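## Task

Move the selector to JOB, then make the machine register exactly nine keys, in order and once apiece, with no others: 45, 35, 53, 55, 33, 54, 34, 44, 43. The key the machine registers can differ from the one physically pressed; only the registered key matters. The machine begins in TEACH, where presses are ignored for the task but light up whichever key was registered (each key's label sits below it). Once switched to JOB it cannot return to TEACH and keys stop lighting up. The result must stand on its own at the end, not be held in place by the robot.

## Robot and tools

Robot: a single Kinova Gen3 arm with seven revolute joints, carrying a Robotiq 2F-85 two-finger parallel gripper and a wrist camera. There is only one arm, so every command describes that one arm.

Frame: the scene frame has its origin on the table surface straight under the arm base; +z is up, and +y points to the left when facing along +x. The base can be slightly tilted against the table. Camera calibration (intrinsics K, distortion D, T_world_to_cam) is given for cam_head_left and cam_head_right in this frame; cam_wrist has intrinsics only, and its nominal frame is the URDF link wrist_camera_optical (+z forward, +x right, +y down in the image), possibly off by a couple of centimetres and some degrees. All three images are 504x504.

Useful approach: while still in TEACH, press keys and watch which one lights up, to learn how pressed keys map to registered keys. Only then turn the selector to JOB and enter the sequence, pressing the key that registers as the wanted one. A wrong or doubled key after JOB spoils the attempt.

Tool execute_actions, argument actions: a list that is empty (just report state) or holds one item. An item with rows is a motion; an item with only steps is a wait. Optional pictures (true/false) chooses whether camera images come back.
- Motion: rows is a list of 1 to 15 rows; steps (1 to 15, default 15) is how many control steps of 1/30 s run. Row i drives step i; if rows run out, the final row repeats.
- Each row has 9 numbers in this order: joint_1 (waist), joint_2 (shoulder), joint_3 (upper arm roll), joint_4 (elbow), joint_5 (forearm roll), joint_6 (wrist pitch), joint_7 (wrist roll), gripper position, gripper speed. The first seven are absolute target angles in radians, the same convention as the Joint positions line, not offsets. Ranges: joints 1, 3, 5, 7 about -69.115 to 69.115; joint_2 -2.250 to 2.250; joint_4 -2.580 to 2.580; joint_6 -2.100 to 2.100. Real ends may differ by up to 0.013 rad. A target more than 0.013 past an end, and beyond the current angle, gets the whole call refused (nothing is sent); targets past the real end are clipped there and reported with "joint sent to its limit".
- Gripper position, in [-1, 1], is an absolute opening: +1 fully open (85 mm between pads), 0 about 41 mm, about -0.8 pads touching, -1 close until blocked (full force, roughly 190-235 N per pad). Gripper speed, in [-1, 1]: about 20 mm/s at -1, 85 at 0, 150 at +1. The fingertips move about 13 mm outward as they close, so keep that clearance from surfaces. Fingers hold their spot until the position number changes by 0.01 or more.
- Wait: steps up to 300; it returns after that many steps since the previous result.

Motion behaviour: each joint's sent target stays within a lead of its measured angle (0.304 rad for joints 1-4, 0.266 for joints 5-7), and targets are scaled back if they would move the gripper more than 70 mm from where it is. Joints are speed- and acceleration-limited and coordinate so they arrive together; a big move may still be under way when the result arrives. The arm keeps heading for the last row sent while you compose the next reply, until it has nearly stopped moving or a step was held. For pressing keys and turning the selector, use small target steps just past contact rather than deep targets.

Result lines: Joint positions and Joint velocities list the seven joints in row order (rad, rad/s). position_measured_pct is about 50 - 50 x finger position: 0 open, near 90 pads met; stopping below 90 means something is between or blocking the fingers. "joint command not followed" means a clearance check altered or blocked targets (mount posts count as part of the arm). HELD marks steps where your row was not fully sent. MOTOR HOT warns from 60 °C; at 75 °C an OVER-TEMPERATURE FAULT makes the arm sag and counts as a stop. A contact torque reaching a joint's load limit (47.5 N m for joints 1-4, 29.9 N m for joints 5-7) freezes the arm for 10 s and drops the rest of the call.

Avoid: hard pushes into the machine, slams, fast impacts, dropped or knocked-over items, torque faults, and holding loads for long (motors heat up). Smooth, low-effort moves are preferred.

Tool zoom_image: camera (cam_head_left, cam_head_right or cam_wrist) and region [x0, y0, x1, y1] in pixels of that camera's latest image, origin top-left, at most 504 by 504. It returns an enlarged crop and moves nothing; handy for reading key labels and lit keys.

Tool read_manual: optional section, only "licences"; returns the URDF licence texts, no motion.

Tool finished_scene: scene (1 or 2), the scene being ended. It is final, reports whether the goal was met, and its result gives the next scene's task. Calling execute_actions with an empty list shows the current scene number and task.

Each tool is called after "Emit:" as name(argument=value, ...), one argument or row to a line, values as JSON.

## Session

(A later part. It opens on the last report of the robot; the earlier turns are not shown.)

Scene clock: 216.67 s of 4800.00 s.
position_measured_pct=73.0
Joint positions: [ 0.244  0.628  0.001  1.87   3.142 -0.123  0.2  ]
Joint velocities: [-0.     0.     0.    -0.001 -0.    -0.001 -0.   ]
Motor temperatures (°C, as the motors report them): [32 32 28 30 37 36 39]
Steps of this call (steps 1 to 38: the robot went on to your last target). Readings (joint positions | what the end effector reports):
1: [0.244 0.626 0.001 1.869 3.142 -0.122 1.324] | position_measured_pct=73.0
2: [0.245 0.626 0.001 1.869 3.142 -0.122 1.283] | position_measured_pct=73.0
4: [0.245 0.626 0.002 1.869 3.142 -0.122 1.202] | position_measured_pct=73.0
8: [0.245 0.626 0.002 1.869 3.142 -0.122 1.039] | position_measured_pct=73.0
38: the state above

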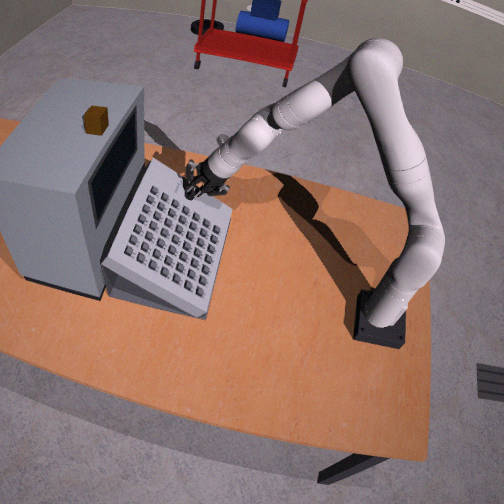

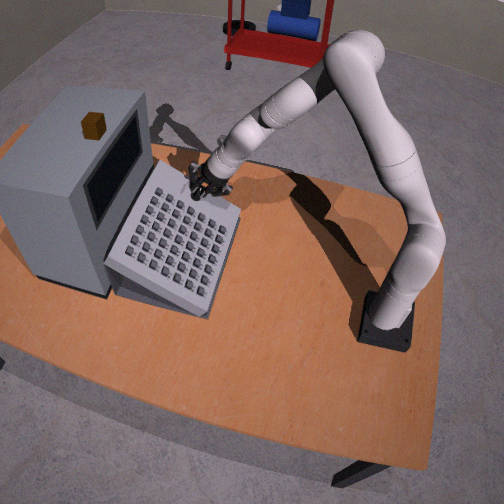

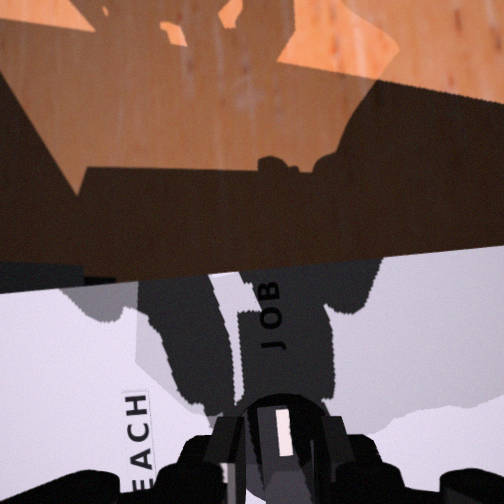

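Emit:
execute_actions(
  actions=[
    {"rows":[[0.2435,0.627,0,1.869,3.1416,-0.122,0.28,-0.3,0],[0.2435,0.627,0,1.869,3.1416,-0.122,0.28,-0.3,0],[0.2435,0.627,0,1.869,3.1416,-0.122,0.28,-0.3,0],[0.2435,0.55,0,1.90,3.1416,-0.168,0.28,-0.3,0],[0.2435,0.55,0,1.90,3.1416,-0.168,0.28,-0.3,0],[0.2435,0.55,0,1.90,3.1416,-0.168,0.28,-0.3,0],[0.2435,0.55,0,1.90,3.1416,-0.168,0.28,-0.3,0],[0.2435,0.55,0,1.90,3.1416,-0.168,0.28,-0.3,0],[0.2435,0.55,0,1.90,3.1416,-0.168,0.28,-0.3,0],[0.2435,0.55,0,1.90,3.1416,-0.168,0.28,-0.3,0],[-0.029,0.55,0,2.114,3.1416,0.046,0,-1,0]],"steps":15},
  ],
  pictures=false,
)

Emit:
execute_actions(
  actions=[
    {"rows":[[-0.029,0.55,0,2.114,3.1416,0.046,0,-1,0]],"steps":15},
  ],
)

Emit:
execute_actions(
  actions=[
    {"rows":[[-0.029,0.586,0,2.099,3.1416,0.067,0,-1,0],[-0.029,0.586,0,2.099,3.1416,0.067,0,-1,0],[-0.029,0.586,0,2.099,3.1416,0.067,0,-1,0],[-0.029,0.586,0,2.099,3.1416,0.067,0,-1,0],[-0.029,0.586,0,2.099,3.1416,0.067,0,-1,0],[-0.029,0.5925,0,2.0962,3.1416,0.0707,0,-1,0],[-0.029,0.5925,0,2.0962,3.1416,0.0707,0,-1,0],[-0.029,0.599,0,2.0933,3.1416,0.0743,0,-1,0],[-0.029,0.599,0,2.0933,3.1416,0.0743,0,-1,0],[-0.029,0.6055,0,2.0905,3.1416,0.078,0,-1,0]],"steps":15},
  ],
)

Emit:
execute_actions(
  actions=[
    {"rows":[[-0.029,0.567,0,2.107,3.1416,0.056,0,-1,0],[-0.029,0.567,0,2.107,3.1416,0.056,0,-1,0],[-0.029,0.567,0,2.107,3.1416,0.056,0,-1,0],[-0.029,0.567,0,2.107,3.1416,0.056,0,-1,0],[-0.031,0.567,0,1.9985,3.1416,-0.053,0,-1,0]],"steps":14},
  ],
  pictures=false,
)

Scene clock: 236.73 s of 4800.00 s.
position_measured_pct=72.2
Joint positions: [ 0.182  0.552  0.003  1.946  3.142 -0.124  0.225]
Joint velocities: [-0.774 -0.012  0.001  0.593 -0.001  0.58  -0.74 ]
Motor temperatures (°C, as the motors report them): [32 32 28 30 37 36 39]
Steps of this call (steps 1 to 15: the robot went on to your last target; steps 16 to 90: nothing new was sent; then 16.57 s passed at rest; steps 91 to 105: all 15 steps of this action). Readings (joint positions | what the end effector reports):
91: [0.244 0.628 0.001 1.870 3.142 -0.123 0.202] | position_measured_pct=73.0
92: [0.244 0.627 0.000 1.870 3.142 -0.122 0.211] | position_measured_pct=72.2
94: [0.244 0.626 0.000 1.869 3.142 -0.122 0.254] | position_measured_pct=68.7
98: [0.243 0.575 -0.000 1.889 3.142 -0.150 0.280] | position_measured_pct=65.5
105: the state above

Scene clock: 237.23 s of 4800.00 s.
position_measured_pct=91.3
Joint positions: [-0.027  0.55  -0.     2.114  3.142  0.046  0.   ]
Joint velocities: [-0.022 -0.002  0.001 -0.     0.002 -0.001 -0.   ]
Motor temperatures (°C, as the motors report them): [32 32 28 30 37 36 39]
Steps of this call (steps 1 to 15: all 15 steps of this action). Readings (joint positions | what the end effector reports):
1: [0.155 0.552 0.003 1.967 3.142 -0.103 0.198] | position_measured_pct=75.4
2: [0.129 0.552 0.001 1.988 3.142 -0.082 0.170] | position_measured_pct=78.2
4: [0.075 0.551 0.001 2.029 3.142 -0.040 0.113] | position_measured_pct=84.1
8: [-0.008 0.551 -0.002 2.100 3.142 0.031 0.018] | position_measured_pct=91.3
15: the state above

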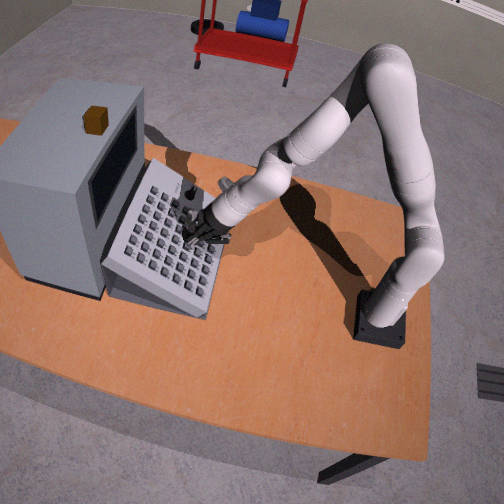

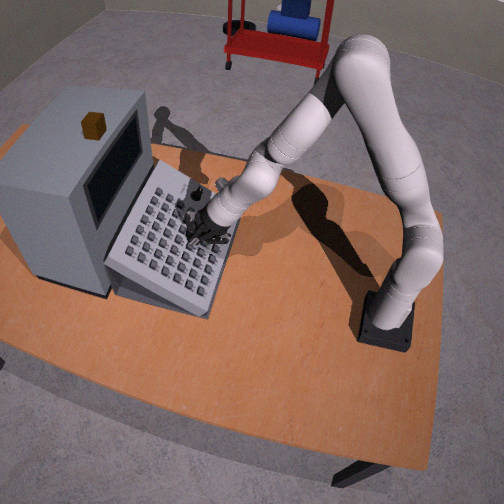

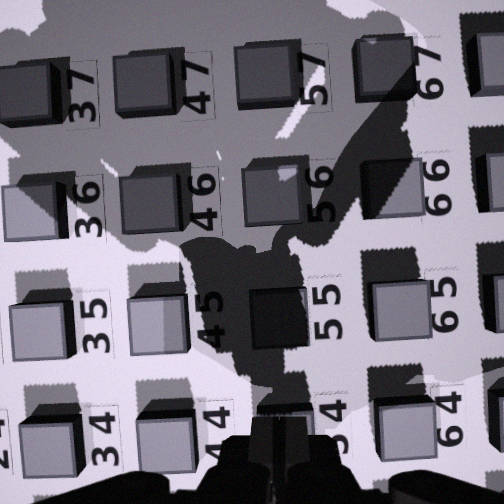

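Scene clock: 237.73 s of 4800.00 s.
position_measured_pct=91.3
Joint positions: [-0.029  0.601 -0.     2.092  3.142  0.077  0.   ]
Joint velocities: [ 0.    -0.001  0.002 -0.     0.     0.001 -0.001]
Motor temperatures (°C, as the motors report them): [32 32 28 30 37 36 39]
Steps of this call (steps 1 to 15: all 15 steps of this action). Readings (joint positions | what the end effector reports):
1: [-0.027 0.552 -0.000 2.113 3.142 0.046 -0.000] | position_measured_pct=91.3
2: [-0.028 0.558 -0.000 2.111 3.142 0.050 0.000] | position_measured_pct=91.3
4: [-0.028 0.580 -0.000 2.102 3.142 0.061 -0.000] | position_measured_pct=91.3
8: [-0.029 0.592 -0.000 2.096 3.142 0.071 0.000] | position_measured_pct=91.3
15: the state above

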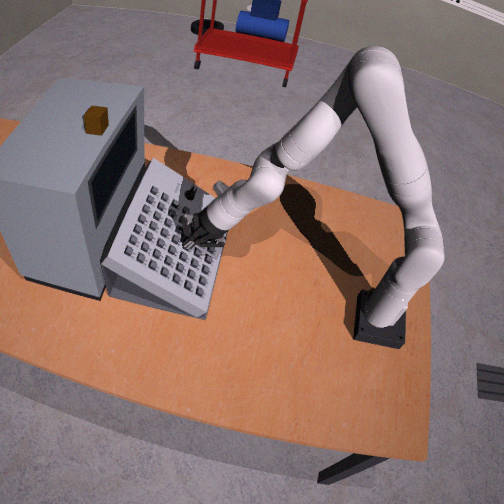

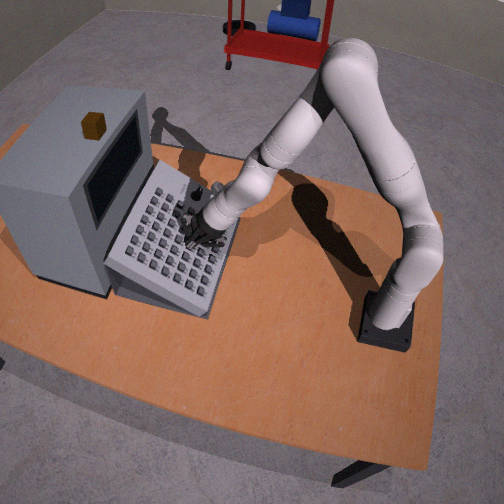

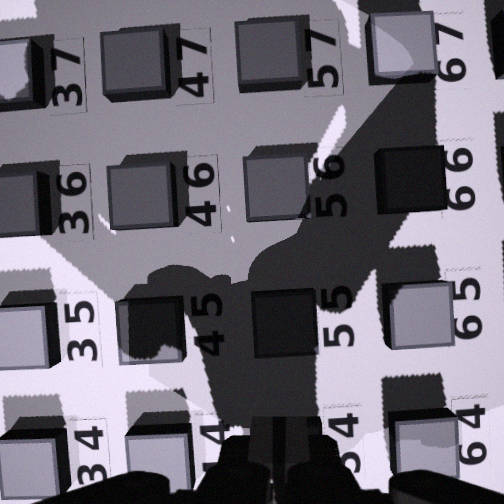

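Scene clock: 238.20 s of 4800.00 s.
position_measured_pct=91.3
Joint positions: [-0.031  0.567 -0.     1.999  3.142 -0.051  0.   ]
Joint velocities: [-0.001 -0.009 -0.002 -0.038  0.001 -0.028 -0.   ]
Motor temperatures (°C, as the motors report them): [32 32 28 30 37 36 39]
Steps of this call (steps 1 to 14: all 14 steps of this action). Readings (joint positions | what the end effector reports):
1: [-0.029 0.600 -0.000 2.093 3.142 0.077 0.000] | position_measured_pct=91.3
2: [-0.029 0.595 0.000 2.095 3.142 0.074 0.000] | position_measured_pct=91.3
4: [-0.029 0.574 0.000 2.103 3.142 0.063 0.000] | position_measured_pct=91.3
8: [-0.030 0.569 0.000 2.083 3.142 0.012 -0.000] | position_measured_pct=91.3
14: the state above

Emit:
execute_actions(
  actions=[
    {"rows":[[-0.031,0.585,0,1.991,3.1416,-0.042,0,-1,0],[-0.031,0.585,0,1.991,3.1416,-0.042,0,-1,0],[-0.031,0.585,0,1.991,3.1416,-0.042,0,-1,0],[-0.031,0.591,0,1.9887,3.1416,-0.0383,0,-1,0],[-0.031,0.591,0,1.9887,3.1416,-0.0383,0,-1,0],[-0.031,0.597,0,1.9863,3.1416,-0.0347,0,-1,0],[-0.031,0.597,0,1.9863,3.1416,-0.0347,0,-1,0],[-0.031,0.603,0,1.984,3.1416,-0.031,0,-1,0]],"steps":13},
  ],
  pictures=false,
)

Emit:
execute_actions(
  actions=[
    {"rows":[[-0.031,0.567,0,1.9985,3.1416,-0.053,0,-1,0],[-0.031,0.567,0,1.9985,3.1416,-0.053,0,-1,0],[-0.031,0.567,0,1.9985,3.1416,-0.053,0,-1,0],[-0.031,0.567,0,1.9985,3.1416,-0.053,0,-1,0],[-0.161,0.57,0,2.215,3.1416,0.167,0,-1,0]],"steps":15},
  ],
  pictures=false,
)

Emit:
execute_actions(
  actions=[
    {"rows":[[-0.161,0.5785,0,2.2115,3.1416,0.172,0,-1,0],[-0.161,0.5785,0,2.2115,3.1416,0.172,0,-1,0],[-0.161,0.599,0,2.2025,3.1416,0.1835,0,-1,0],[-0.161,0.599,0,2.2025,3.1416,0.1835,0,-1,0],[-0.161,0.599,0,2.2025,3.1416,0.1835,0,-1,0],[-0.161,0.6057,0,2.1997,3.1416,0.1873,0,-1,0],[-0.161,0.6057,0,2.1997,3.1416,0.1873,0,-1,0],[-0.161,0.6123,0,2.1968,3.1416,0.1912,0,-1,0],[-0.161,0.6123,0,2.1968,3.1416,0.1912,0,-1,0],[-0.161,0.6175,0,2.1946,3.1416,0.194,0,-1,0]],"steps":15},
  ],
  pictures=false,
)

Emit:
execute_actions(
  actions=[
    {"rows":[[-0.161,0.5785,0,2.2115,3.1416,0.172,0,-1,0],[-0.161,0.5785,0,2.2115,3.1416,0.172,0,-1,0],[-0.161,0.5785,0,2.2115,3.1416,0.172,0,-1,0],[-0.161,0.5785,0,2.2115,3.1416,0.172,0,-1,0],[-0.027,0.5785,0,2.2115,3.1416,0.172,0,-1,0]],"steps":15},
  ],
  pictures=false,
)

Emit:
execute_actions(
  actions=[
    {"rows":[[-0.027,0.5785,0,2.2115,3.1416,0.172,0,-1,0],[-0.027,0.599,0,2.2025,3.1416,0.1835,0,-1,0],[-0.027,0.599,0,2.2025,3.1416,0.1835,0,-1,0],[-0.027,0.599,0,2.2025,3.1416,0.1835,0,-1,0],[-0.027,0.6057,0,2.1997,3.1416,0.1873,0,-1,0],[-0.027,0.6057,0,2.1997,3.1416,0.1873,0,-1,0],[-0.027,0.6123,0,2.1968,3.1416,0.1912,0,-1,0],[-0.027,0.6123,0,2.1968,3.1416,0.1912,0,-1,0],[-0.027,0.619,0,2.194,3.1416,0.195,0,-1,0]],"steps":14},
  ],
  pictures=false,
)

Emit:
execute_actions(
  actions=[
    {"rows":[[-0.027,0.5785,0,2.2115,3.1416,0.172,0,-1,0],[-0.027,0.5785,0,2.2115,3.1416,0.172,0,-1,0],[-0.027,0.5785,0,2.2115,3.1416,0.172,0,-1,0],[-0.027,0.5785,0,2.2115,3.1416,0.172,0,-1,0],[-0.151,0.562,0,2.0005,3.1416,-0.056,0,-1,0]],"steps":15},
  ],
  pictures=false,
)

Emit:
execute_actions(
  actions=[
    {"rows":[[-0.151,0.562,0,2.0005,3.1416,-0.056,0,-1,0],[-0.151,0.567,0,1.9985,3.1416,-0.053,0,-1,0],[-0.151,0.585,0,1.991,3.1416,-0.042,0,-1,0],[-0.151,0.585,0,1.991,3.1416,-0.042,0,-1,0],[-0.151,0.585,0,1.991,3.1416,-0.042,0,-1,0],[-0.151,0.591,0,1.9887,3.1416,-0.0383,0,-1,0],[-0.151,0.591,0,1.9887,3.1416,-0.0383,0,-1,0],[-0.151,0.596,0,1.9867,3.1416,-0.0353,0,-1,0],[-0.151,0.596,0,1.9867,3.1416,-0.0353,0,-1,0],[-0.151,0.601,0,1.9848,3.1416,-0.0322,0,-1,0]],"steps":15},
  ],
  pictures=false,
)

Emit:
execute_actions(
  actions=[
    {"rows":[[-0.151,0.567,0,1.9985,3.1416,-0.053,0,-1,0],[-0.151,0.567,0,1.9985,3.1416,-0.053,0,-1,0],[-0.151,0.567,0,1.9985,3.1416,-0.053,0,-1,0],[-0.151,0.567,0,1.9985,3.1416,-0.053,0,-1,0],[-0.094,0.57,0,2.215,3.1416,0.167,0,-1,0]],"steps":15},
  ],
  pictures=false,
)

Emit:
execute_actions(
  actions=[
    {"rows":[[-0.094,0.5785,0,2.2115,3.1416,0.172,0,-1,0],[-0.094,0.5785,0,2.2115,3.1416,0.172,0,-1,0],[-0.094,0.599,0,2.2025,3.1416,0.1835,0,-1,0],[-0.094,0.599,0,2.2025,3.1416,0.1835,0,-1,0],[-0.094,0.599,0,2.2025,3.1416,0.1835,0,-1,0],[-0.094,0.6057,0,2.1997,3.1416,0.1873,0,-1,0],[-0.094,0.6057,0,2.1997,3.1416,0.1873,0,-1,0],[-0.094,0.6123,0,2.1968,3.1416,0.1912,0,-1,0],[-0.094,0.6123,0,2.1968,3.1416,0.1912,0,-1,0],[-0.094,0.6175,0,2.1946,3.1416,0.194,0,-1,0]],"steps":15},
  ],
  pictures=false,
)

Emit:
execute_actions(
  actions=[
    {"rows":[[-0.094,0.5785,0,2.2115,3.1416,0.172,0,-1,0],[-0.094,0.5785,0,2.2115,3.1416,0.172,0,-1,0],[-0.094,0.5785,0,2.2115,3.1416,0.172,0,-1,0],[-0.094,0.5785,0,2.2115,3.1416,0.172,0,-1,0],[-0.091,0.562,0,2.0005,3.1416,-0.056,0,-1,0]],"steps":15},
  ],
  pictures=false,
)

Emit:
execute_actions(
  actions=[
    {"rows":[[-0.091,0.562,0,2.0005,3.1416,-0.056,0,-1,0],[-0.091,0.567,0,1.9985,3.1416,-0.053,0,-1,0],[-0.091,0.585,0,1.991,3.1416,-0.042,0,-1,0],[-0.091,0.585,0,1.991,3.1416,-0.042,0,-1,0],[-0.091,0.585,0,1.991,3.1416,-0.042,0,-1,0],[-0.091,0.591,0,1.9887,3.1416,-0.0383,0,-1,0],[-0.091,0.591,0,1.9887,3.1416,-0.0383,0,-1,0],[-0.091,0.596,0,1.9867,3.1416,-0.0353,0,-1,0],[-0.091,0.596,0,1.9867,3.1416,-0.0353,0,-1,0],[-0.091,0.601,0,1.9848,3.1416,-0.0322,0,-1,0]],"steps":15},
  ],
  pictures=false,
)

Emit:
execute_actions(
  actions=[
    {"rows":[[-0.091,0.567,0,1.9985,3.1416,-0.053,0,-1,0],[-0.091,0.567,0,1.9985,3.1416,-0.053,0,-1,0],[-0.091,0.567,0,1.9985,3.1416,-0.053,0,-1,0],[-0.091,0.567,0,1.9985,3.1416,-0.053,0,-1,0],[-0.093,0.567,0,2.107,3.1416,0.056,0,-1,0]],"steps":14},
  ],
  pictures=false,
)

Emit:
execute_actions(
  actions=[
    {"rows":[[-0.093,0.586,0,2.099,3.1416,0.067,0,-1,0],[-0.093,0.586,0,2.099,3.1416,0.067,0,-1,0],[-0.093,0.586,0,2.099,3.1416,0.067,0,-1,0],[-0.093,0.5925,0,2.0962,3.1416,0.0707,0,-1,0],[-0.093,0.5925,0,2.0962,3.1416,0.0707,0,-1,0],[-0.093,0.599,0,2.0933,3.1416,0.0743,0,-1,0],[-0.093,0.599,0,2.0933,3.1416,0.0743,0,-1,0],[-0.093,0.604,0,2.0912,3.1416,0.0772,0,-1,0]],"steps":13},
  ],
  pictures=false,
)

Emit:
execute_actions(
  actions=[
    {"rows":[[-0.093,0.567,0,2.107,3.1416,0.056,0,-1,0],[-0.093,0.567,0,2.107,3.1416,0.056,0,-1,0],[-0.093,0.567,0,2.107,3.1416,0.056,0,-1,0],[-0.093,0.567,0,2.107,3.1416,0.056,0,-1,0],[-0.156,0.567,0,2.107,3.1416,0.056,0,-1,0]],"steps":13},
  ],
  pictures=false,
)

Emit:
execute_actions(
  actions=[
    {"rows":[[-0.156,0.586,0,2.099,3.1416,0.067,0,-1,0],[-0.156,0.586,0,2.099,3.1416,0.067,0,-1,0],[-0.156,0.586,0,2.099,3.1416,0.067,0,-1,0],[-0.156,0.5925,0,2.0962,3.1416,0.0707,0,-1,0],[-0.156,0.5925,0,2.0962,3.1416,0.0707,0,-1,0],[-0.156,0.599,0,2.0933,3.1416,0.0743,0,-1,0],[-0.156,0.599,0,2.0933,3.1416,0.0743,0,-1,0],[-0.156,0.604,0,2.0912,3.1416,0.0772,0,-1,0]],"steps":13},
  ],
  pictures=false,
)

Emit:
execute_actions(
  actions=[
    {"rows":[[-0.156,0.52,0,2.125,3.1416,0.027,0,-1,0]],"steps":12},
  ],
)

Scene clock: 280.83 s of 4800.00 s.
position_measured_pct=91.3
Joint positions: [-0.031  0.598 -0.     1.986  3.142 -0.033  0.   ]
Joint velocities: [-0.     0.001  0.     0.     0.     0.001 -0.   ]
Motor temperatures (°C, as the motors report them): [32 32 28 30 37 36 39]
Steps of this call (steps 1 to 15: the robot went on to your last target; steps 16 to 90: nothing new was sent; then 39.20 s passed at rest; steps 91 to 103: all 13 steps of this action). Readings (joint positions | what the end effector reports):
91: [-0.031 0.568 0.000 1.998 3.142 -0.052 -0.000] | position_measured_pct=91.3
92: [-0.031 0.575 0.000 1.996 3.142 -0.049 0.000] | position_measured_pct=91.3
94: [-0.031 0.585 -0.000 1.992 3.142 -0.043 -0.000] | position_measured_pct=91.3
98: [-0.031 0.596 -0.000 1.987 3.142 -0.035 0.000] | position_measured_pct=91.3
103: the state above

Scene clock: 281.33 s of 4800.00 s.
position_measured_pct=91.3
Joint positions: [-0.152  0.571 -0.002  2.206  3.142  0.155 -0.   ]
Joint velocities: [-0.145  0.002  0.002  0.276  0.001  0.337  0.   ]
Motor temperatures (°C, as the motors report them): [32 32 28 30 37 36 39]
Steps of this call (steps 1 to 15: all 15 steps of this action). Readings (joint positions | what the end effector reports):
1: [-0.031 0.597 -0.000 1.986 3.142 -0.033 0.000] | position_measured_pct=91.3
2: [-0.031 0.592 -0.000 1.988 3.142 -0.036 0.000] | position_measured_pct=91.3
4: [-0.031 0.572 -0.000 1.995 3.142 -0.047 0.000] | position_measured_pct=91.3
8: [-0.054 0.569 0.002 2.038 3.142 -0.023 0.000] | position_measured_pct=91.3
15: the state above

Scene clock: 281.83 s of 4800.00 s.
position_measured_pct=91.3
Joint positions: [-0.16   0.612  0.     2.197  3.142  0.193 -0.   ]
Joint velocities: [-0.     0.    -0.     0.001  0.001  0.001 -0.   ]
Motor temperatures (°C, as the motors report them): [32 32 28 30 37 36 39]
Steps of this call (steps 1 to 15: all 15 steps of this action). Readings (joint positions | what the end effector reports):
1: [-0.155 0.572 -0.002 2.212 3.142 0.163 -0.000] | position_measured_pct=91.3
2: [-0.156 0.576 -0.001 2.213 3.142 0.168 -0.000] | position_measured_pct=91.3
4: [-0.158 0.589 -0.000 2.208 3.142 0.176 -0.000] | position_measured_pct=91.3
8: [-0.160 0.605 -0.000 2.200 3.142 0.187 -0.000] | position_measured_pct=91.3
15: the state above

Scene clock: 282.33 s of 4800.00 s.
position_measured_pct=91.3
Joint positions: [-0.033  0.579  0.002  2.212  3.141  0.172 -0.   ]
Joint velocities: [ 0.03  -0.002 -0.034  0.002  0.005  0.     0.001]
Motor temperatures (°C, as the motors report them): [32 32 28 30 37 36 39]
Steps of this call (steps 1 to 15: all 15 steps of this action). Readings (joint positions | what the end effector reports):
1: [-0.160 0.611 0.000 2.198 3.142 0.192 -0.000] | position_measured_pct=91.3
2: [-0.160 0.606 0.000 2.199 3.142 0.190 -0.000] | position_measured_pct=91.3
4: [-0.161 0.585 0.000 2.207 3.142 0.179 -0.000] | position_measured_pct=91.3
8: [-0.124 0.580 -0.002 2.211 3.142 0.172 0.000] | position_measured_pct=91.3
15: the state above

Scene clock: 282.80 s of 4800.00 s.
position_measured_pct=91.3
Joint positions: [-0.027  0.615 -0.     2.196  3.142  0.194  0.   ]
Joint velocities: [ 0.001 -0.     0.     0.002 -0.     0.001  0.001]
Motor temperatures (°C, as the motors report them): [32 32 28 30 37 36 39]
Steps of this call (steps 1 to 14: all 14 steps of this action). Readings (joint positions | what the end effector reports):
1: [-0.032 0.579 0.001 2.212 3.142 0.172 -0.000] | position_measured_pct=91.3
2: [-0.031 0.580 0.000 2.211 3.142 0.173 0.000] | position_measured_pct=91.3
4: [-0.029 0.595 0.000 2.205 3.142 0.180 -0.000] | position_measured_pct=91.3
8: [-0.028 0.609 -0.000 2.198 3.142 0.189 0.000] | position_measured_pct=91.3
14: the state above

Scene clock: 283.30 s of 4800.00 s.
position_measured_pct=91.3
Joint positions: [-0.139  0.563 -0.001  2.019  3.142 -0.039  0.   ]
Joint velocities: [-0.191 -0.035 -0.007 -0.425  0.    -0.35   0.001]
Motor temperatures (°C, as the motors report them): [32 32 28 30 37 36 39]
Steps of this call (steps 1 to 15: all 15 steps of this action). Readings (joint positions | what the end effector reports):
1: [-0.027 0.614 -0.000 2.196 3.142 0.194 0.000] | position_measured_pct=91.3
2: [-0.027 0.609 -0.000 2.198 3.142 0.191 0.000] | position_measured_pct=91.3
4: [-0.027 0.586 -0.000 2.207 3.142 0.180 0.000] | position_measured_pct=91.3
8: [-0.049 0.575 0.001 2.188 3.141 0.125 -0.000] | position_measured_pct=91.3
15: the state above

Scene clock: 283.80 s of 4800.00 s.
position_measured_pct=91.3
Joint positions: [-0.15   0.596  0.001  1.987  3.142 -0.034 -0.   ]
Joint velocities: [-0.     0.001  0.     0.     0.    -0.    -0.001]
Motor temperatures (°C, as the motors report them): [32 32 28 30 37 36 39]
Steps of this call (steps 1 to 15: all 15 steps of this action). Readings (joint positions | what the end effector reports):
1: [-0.144 0.562 -0.001 2.008 3.142 -0.048 0.000] | position_measured_pct=91.3
2: [-0.146 0.563 -0.001 2.002 3.142 -0.052 0.000] | position_measured_pct=91.3
4: [-0.148 0.576 -0.001 1.995 3.142 -0.048 0.000] | position_measured_pct=91.3
8: [-0.150 0.590 0.000 1.989 3.142 -0.039 -0.000] | position_measured_pct=91.3
15: the state above

Scene clock: 284.30 s of 4800.00 s.
position_measured_pct=91.3
Joint positions: [-0.098  0.571  0.001  2.206  3.142  0.155 -0.   ]
Joint velocities: [ 0.064  0.003  0.001  0.277 -0.001  0.333 -0.001]
Motor temperatures (°C, as the motors report them): [32 32 28 30 37 36 39]
Steps of this call (steps 1 to 15: all 15 steps of this action). Readings (joint positions | what the end effector reports):
1: [-0.150 0.595 0.001 1.987 3.142 -0.035 -0.000] | position_measured_pct=91.3
2: [-0.150 0.590 0.000 1.989 3.142 -0.037 -0.000] | position_measured_pct=91.3
4: [-0.151 0.571 0.000 1.996 3.142 -0.048 -0.000] | position_measured_pct=91.3
8: [-0.141 0.568 -0.001 2.037 3.142 -0.022 0.000] | position_measured_pct=91.3
15: the state above

Scene clock: 284.80 s of 4800.00 s.
position_measured_pct=91.3
Joint positions: [-0.094  0.613 -0.     2.197  3.142  0.193 -0.   ]
Joint velocities: [ 0.    -0.     0.001 -0.    -0.001  0.     0.001]
Motor temperatures (°C, as the motors report them): [32 32 28 30 37 36 39]
Steps of this call (steps 1 to 15: all 15 steps of this action). Readings (joint positions | what the end effector reports):
1: [-0.096 0.572 0.001 2.212 3.142 0.163 -0.000] | position_measured_pct=91.3
2: [-0.096 0.576 0.001 2.213 3.142 0.168 -0.000] | position_measured_pct=91.3
4: [-0.095 0.588 0.000 2.208 3.142 0.176 -0.000] | position_measured_pct=91.3
8: [-0.094 0.605 -0.000 2.200 3.142 0.187 -0.000] | position_measured_pct=91.3
15: the state above

Scene clock: 285.30 s of 4800.00 s.
position_measured_pct=91.3
Joint positions: [-0.091  0.563 -0.     2.018  3.142 -0.043  0.   ]
Joint velocities: [ 0.003 -0.026 -0.    -0.41  -0.001 -0.303  0.   ]
Motor temperatures (°C, as the motors report them): [32 32 28 30 37 36 39]
Steps of this call (steps 1 to 15: all 15 steps of this action). Readings (joint positions | what the end effector reports):
1: [-0.094 0.612 -0.000 2.197 3.142 0.192 -0.000] | position_measured_pct=91.3
2: [-0.094 0.607 -0.000 2.199 3.142 0.190 -0.000] | position_measured_pct=91.3
4: [-0.094 0.585 -0.000 2.207 3.142 0.179 -0.000] | position_measured_pct=91.3
8: [-0.093 0.574 0.000 2.187 3.142 0.125 -0.000] | position_measured_pct=91.3
15: the state above

Scene clock: 285.80 s of 4800.00 s.
position_measured_pct=91.3
Joint positions: [-0.091  0.596 -0.     1.987  3.142 -0.034 -0.   ]
Joint velocities: [ 0.    -0.     0.002  0.002  0.002  0.001 -0.001]
Motor temperatures (°C, as the motors report them): [32 32 28 30 37 36 39]
Steps of this call (steps 1 to 15: all 15 steps of this action). Readings (joint positions | what the end effector reports):
1: [-0.091 0.562 -0.000 2.007 3.142 -0.050 0.000] | position_measured_pct=91.3
2: [-0.091 0.563 -0.000 2.002 3.142 -0.053 0.000] | position_measured_pct=91.3
4: [-0.091 0.575 0.000 1.995 3.142 -0.048 0.000] | position_measured_pct=91.3
8: [-0.091 0.590 -0.000 1.989 3.142 -0.039 -0.000] | position_measured_pct=91.3
15: the state above

Scene clock: 286.27 s of 4800.00 s.
position_measured_pct=91.3
Joint positions: [-0.093  0.568  0.     2.106  3.142  0.055 -0.   ]
Joint velocities: [-0.001 -0.004  0.     0.01   0.001  0.03  -0.001]
Motor temperatures (°C, as the motors report them): [32 32 28 30 37 36 39]
Steps of this call (steps 1 to 14: all 14 steps of this action). Readings (joint positions | what the end effector reports):
1: [-0.091 0.595 -0.000 1.987 3.142 -0.034 -0.000] | position_measured_pct=91.3
2: [-0.091 0.590 -0.000 1.989 3.142 -0.037 -0.000] | position_measured_pct=91.3
4: [-0.091 0.571 -0.000 1.996 3.142 -0.048 -0.000] | position_measured_pct=91.3
8: [-0.092 0.567 0.000 2.037 3.142 -0.022 0.000] | position_measured_pct=91.3
14: the state above

Scene clock: 286.70 s of 4800.00 s.
position_measured_pct=91.3
Joint positions: [-0.093  0.599 -0.     2.094  3.142  0.075 -0.   ]
Joint velocities: [ 0.     0.001 -0.002 -0.001 -0.001  0.001  0.001]
Motor temperatures (°C, as the motors report them): [32 32 28 30 37 36 39]
Steps of this call (steps 1 to 13: all 13 steps of this action). Readings (joint positions | what the end effector reports):
1: [-0.093 0.569 0.000 2.106 3.142 0.056 -0.000] | position_measured_pct=91.3
2: [-0.093 0.575 0.000 2.104 3.142 0.059 0.000] | position_measured_pct=91.3
4: [-0.093 0.586 -0.000 2.099 3.142 0.066 -0.000] | position_measured_pct=91.3
8: [-0.093 0.598 0.000 2.094 3.142 0.074 -0.000] | position_measured_pct=91.3
13: the state above

Scene clock: 287.13 s of 4800.00 s.
position_measured_pct=91.3
Joint positions: [-0.153  0.567 -0.001  2.107  3.142  0.056  0.   ]
Joint velocities: [-0.019 -0.002  0.025  0.004 -0.001 -0.002  0.   ]
Motor temperatures (°C, as the motors report them): [32 32 28 30 37 36 39]
Steps of this call (steps 1 to 13: all 13 steps of this action). Readings (joint positions | what the end effector reports):
1: [-0.093 0.598 -0.000 2.094 3.142 0.075 -0.000] | position_measured_pct=91.3
2: [-0.093 0.593 -0.000 2.096 3.142 0.073 -0.000] | position_measured_pct=91.3
4: [-0.093 0.572 -0.000 2.104 3.142 0.062 -0.000] | position_measured_pct=91.3
8: [-0.128 0.568 0.002 2.107 3.142 0.056 -0.000] | position_measured_pct=91.3
13: the state above

Scene clock: 287.57 s of 4800.00 s.
position_measured_pct=91.3
Joint positions: [-0.156  0.599  0.     2.094  3.142  0.075 -0.   ]
Joint velocities: [-0.     0.    -0.     0.001  0.001  0.001  0.001]
Motor temperatures (°C, as the motors report them): [32 32 28 30 37 36 39]
Steps of this call (steps 1 to 13: all 13 steps of this action). Readings (joint positions | what the end effector reports):
1: [-0.154 0.569 -0.000 2.106 3.142 0.057 -0.000] | position_measured_pct=91.3
2: [-0.154 0.575 0.000 2.104 3.142 0.060 0.000] | position_measured_pct=91.3
4: [-0.155 0.586 -0.000 2.100 3.142 0.066 -0.000] | position_measured_pct=91.3
8: [-0.156 0.598 0.000 2.094 3.142 0.074 -0.000] | position_measured_pct=91.3
13: the state above

Scene clock: 287.97 s of 4800.00 s.
position_measured_pct=91.3
Joint positions: [-0.156  0.522  0.     2.125  3.142  0.027 -0.   ]
Joint velocities: [-0.001 -0.019 -0.001  0.001 -0.     0.002 -0.   ]
Motor temperatures (°C, as the motors report them): [32 32 28 30 37 36 39]
Steps of this call (steps 1 to 12: all 12 steps of this action). Readings (joint positions | what the end effector reports):
1: [-0.156 0.598 0.000 2.094 3.142 0.075 -0.000] | position_measured_pct=91.3
2: [-0.156 0.593 0.000 2.096 3.142 0.073 -0.000] | position_measured_pct=91.3
4: [-0.156 0.566 -0.000 2.105 3.142 0.059 -0.000] | position_measured_pct=91.3
8: [-0.156 0.524 0.000 2.124 3.142 0.028 0.000] | position_measured_pct=91.3
12: the state above

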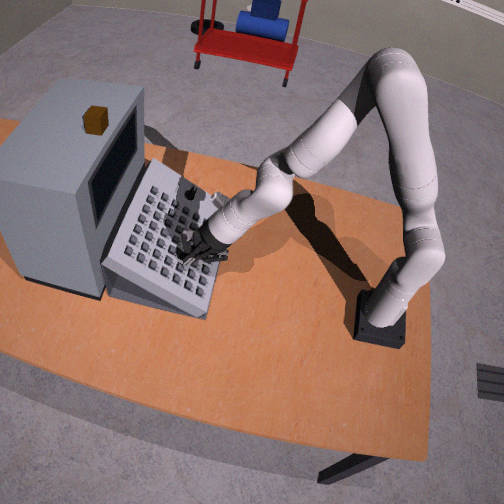

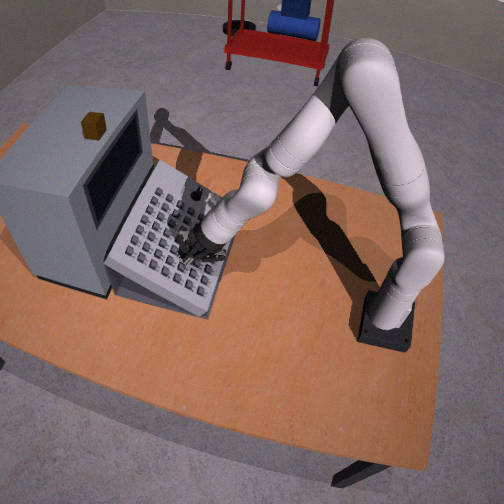

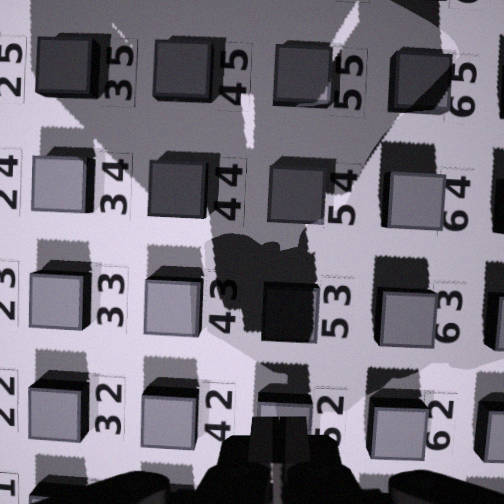

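Emit:
finished_scene(
  scene=1,
)

The scene is finished: the task was done.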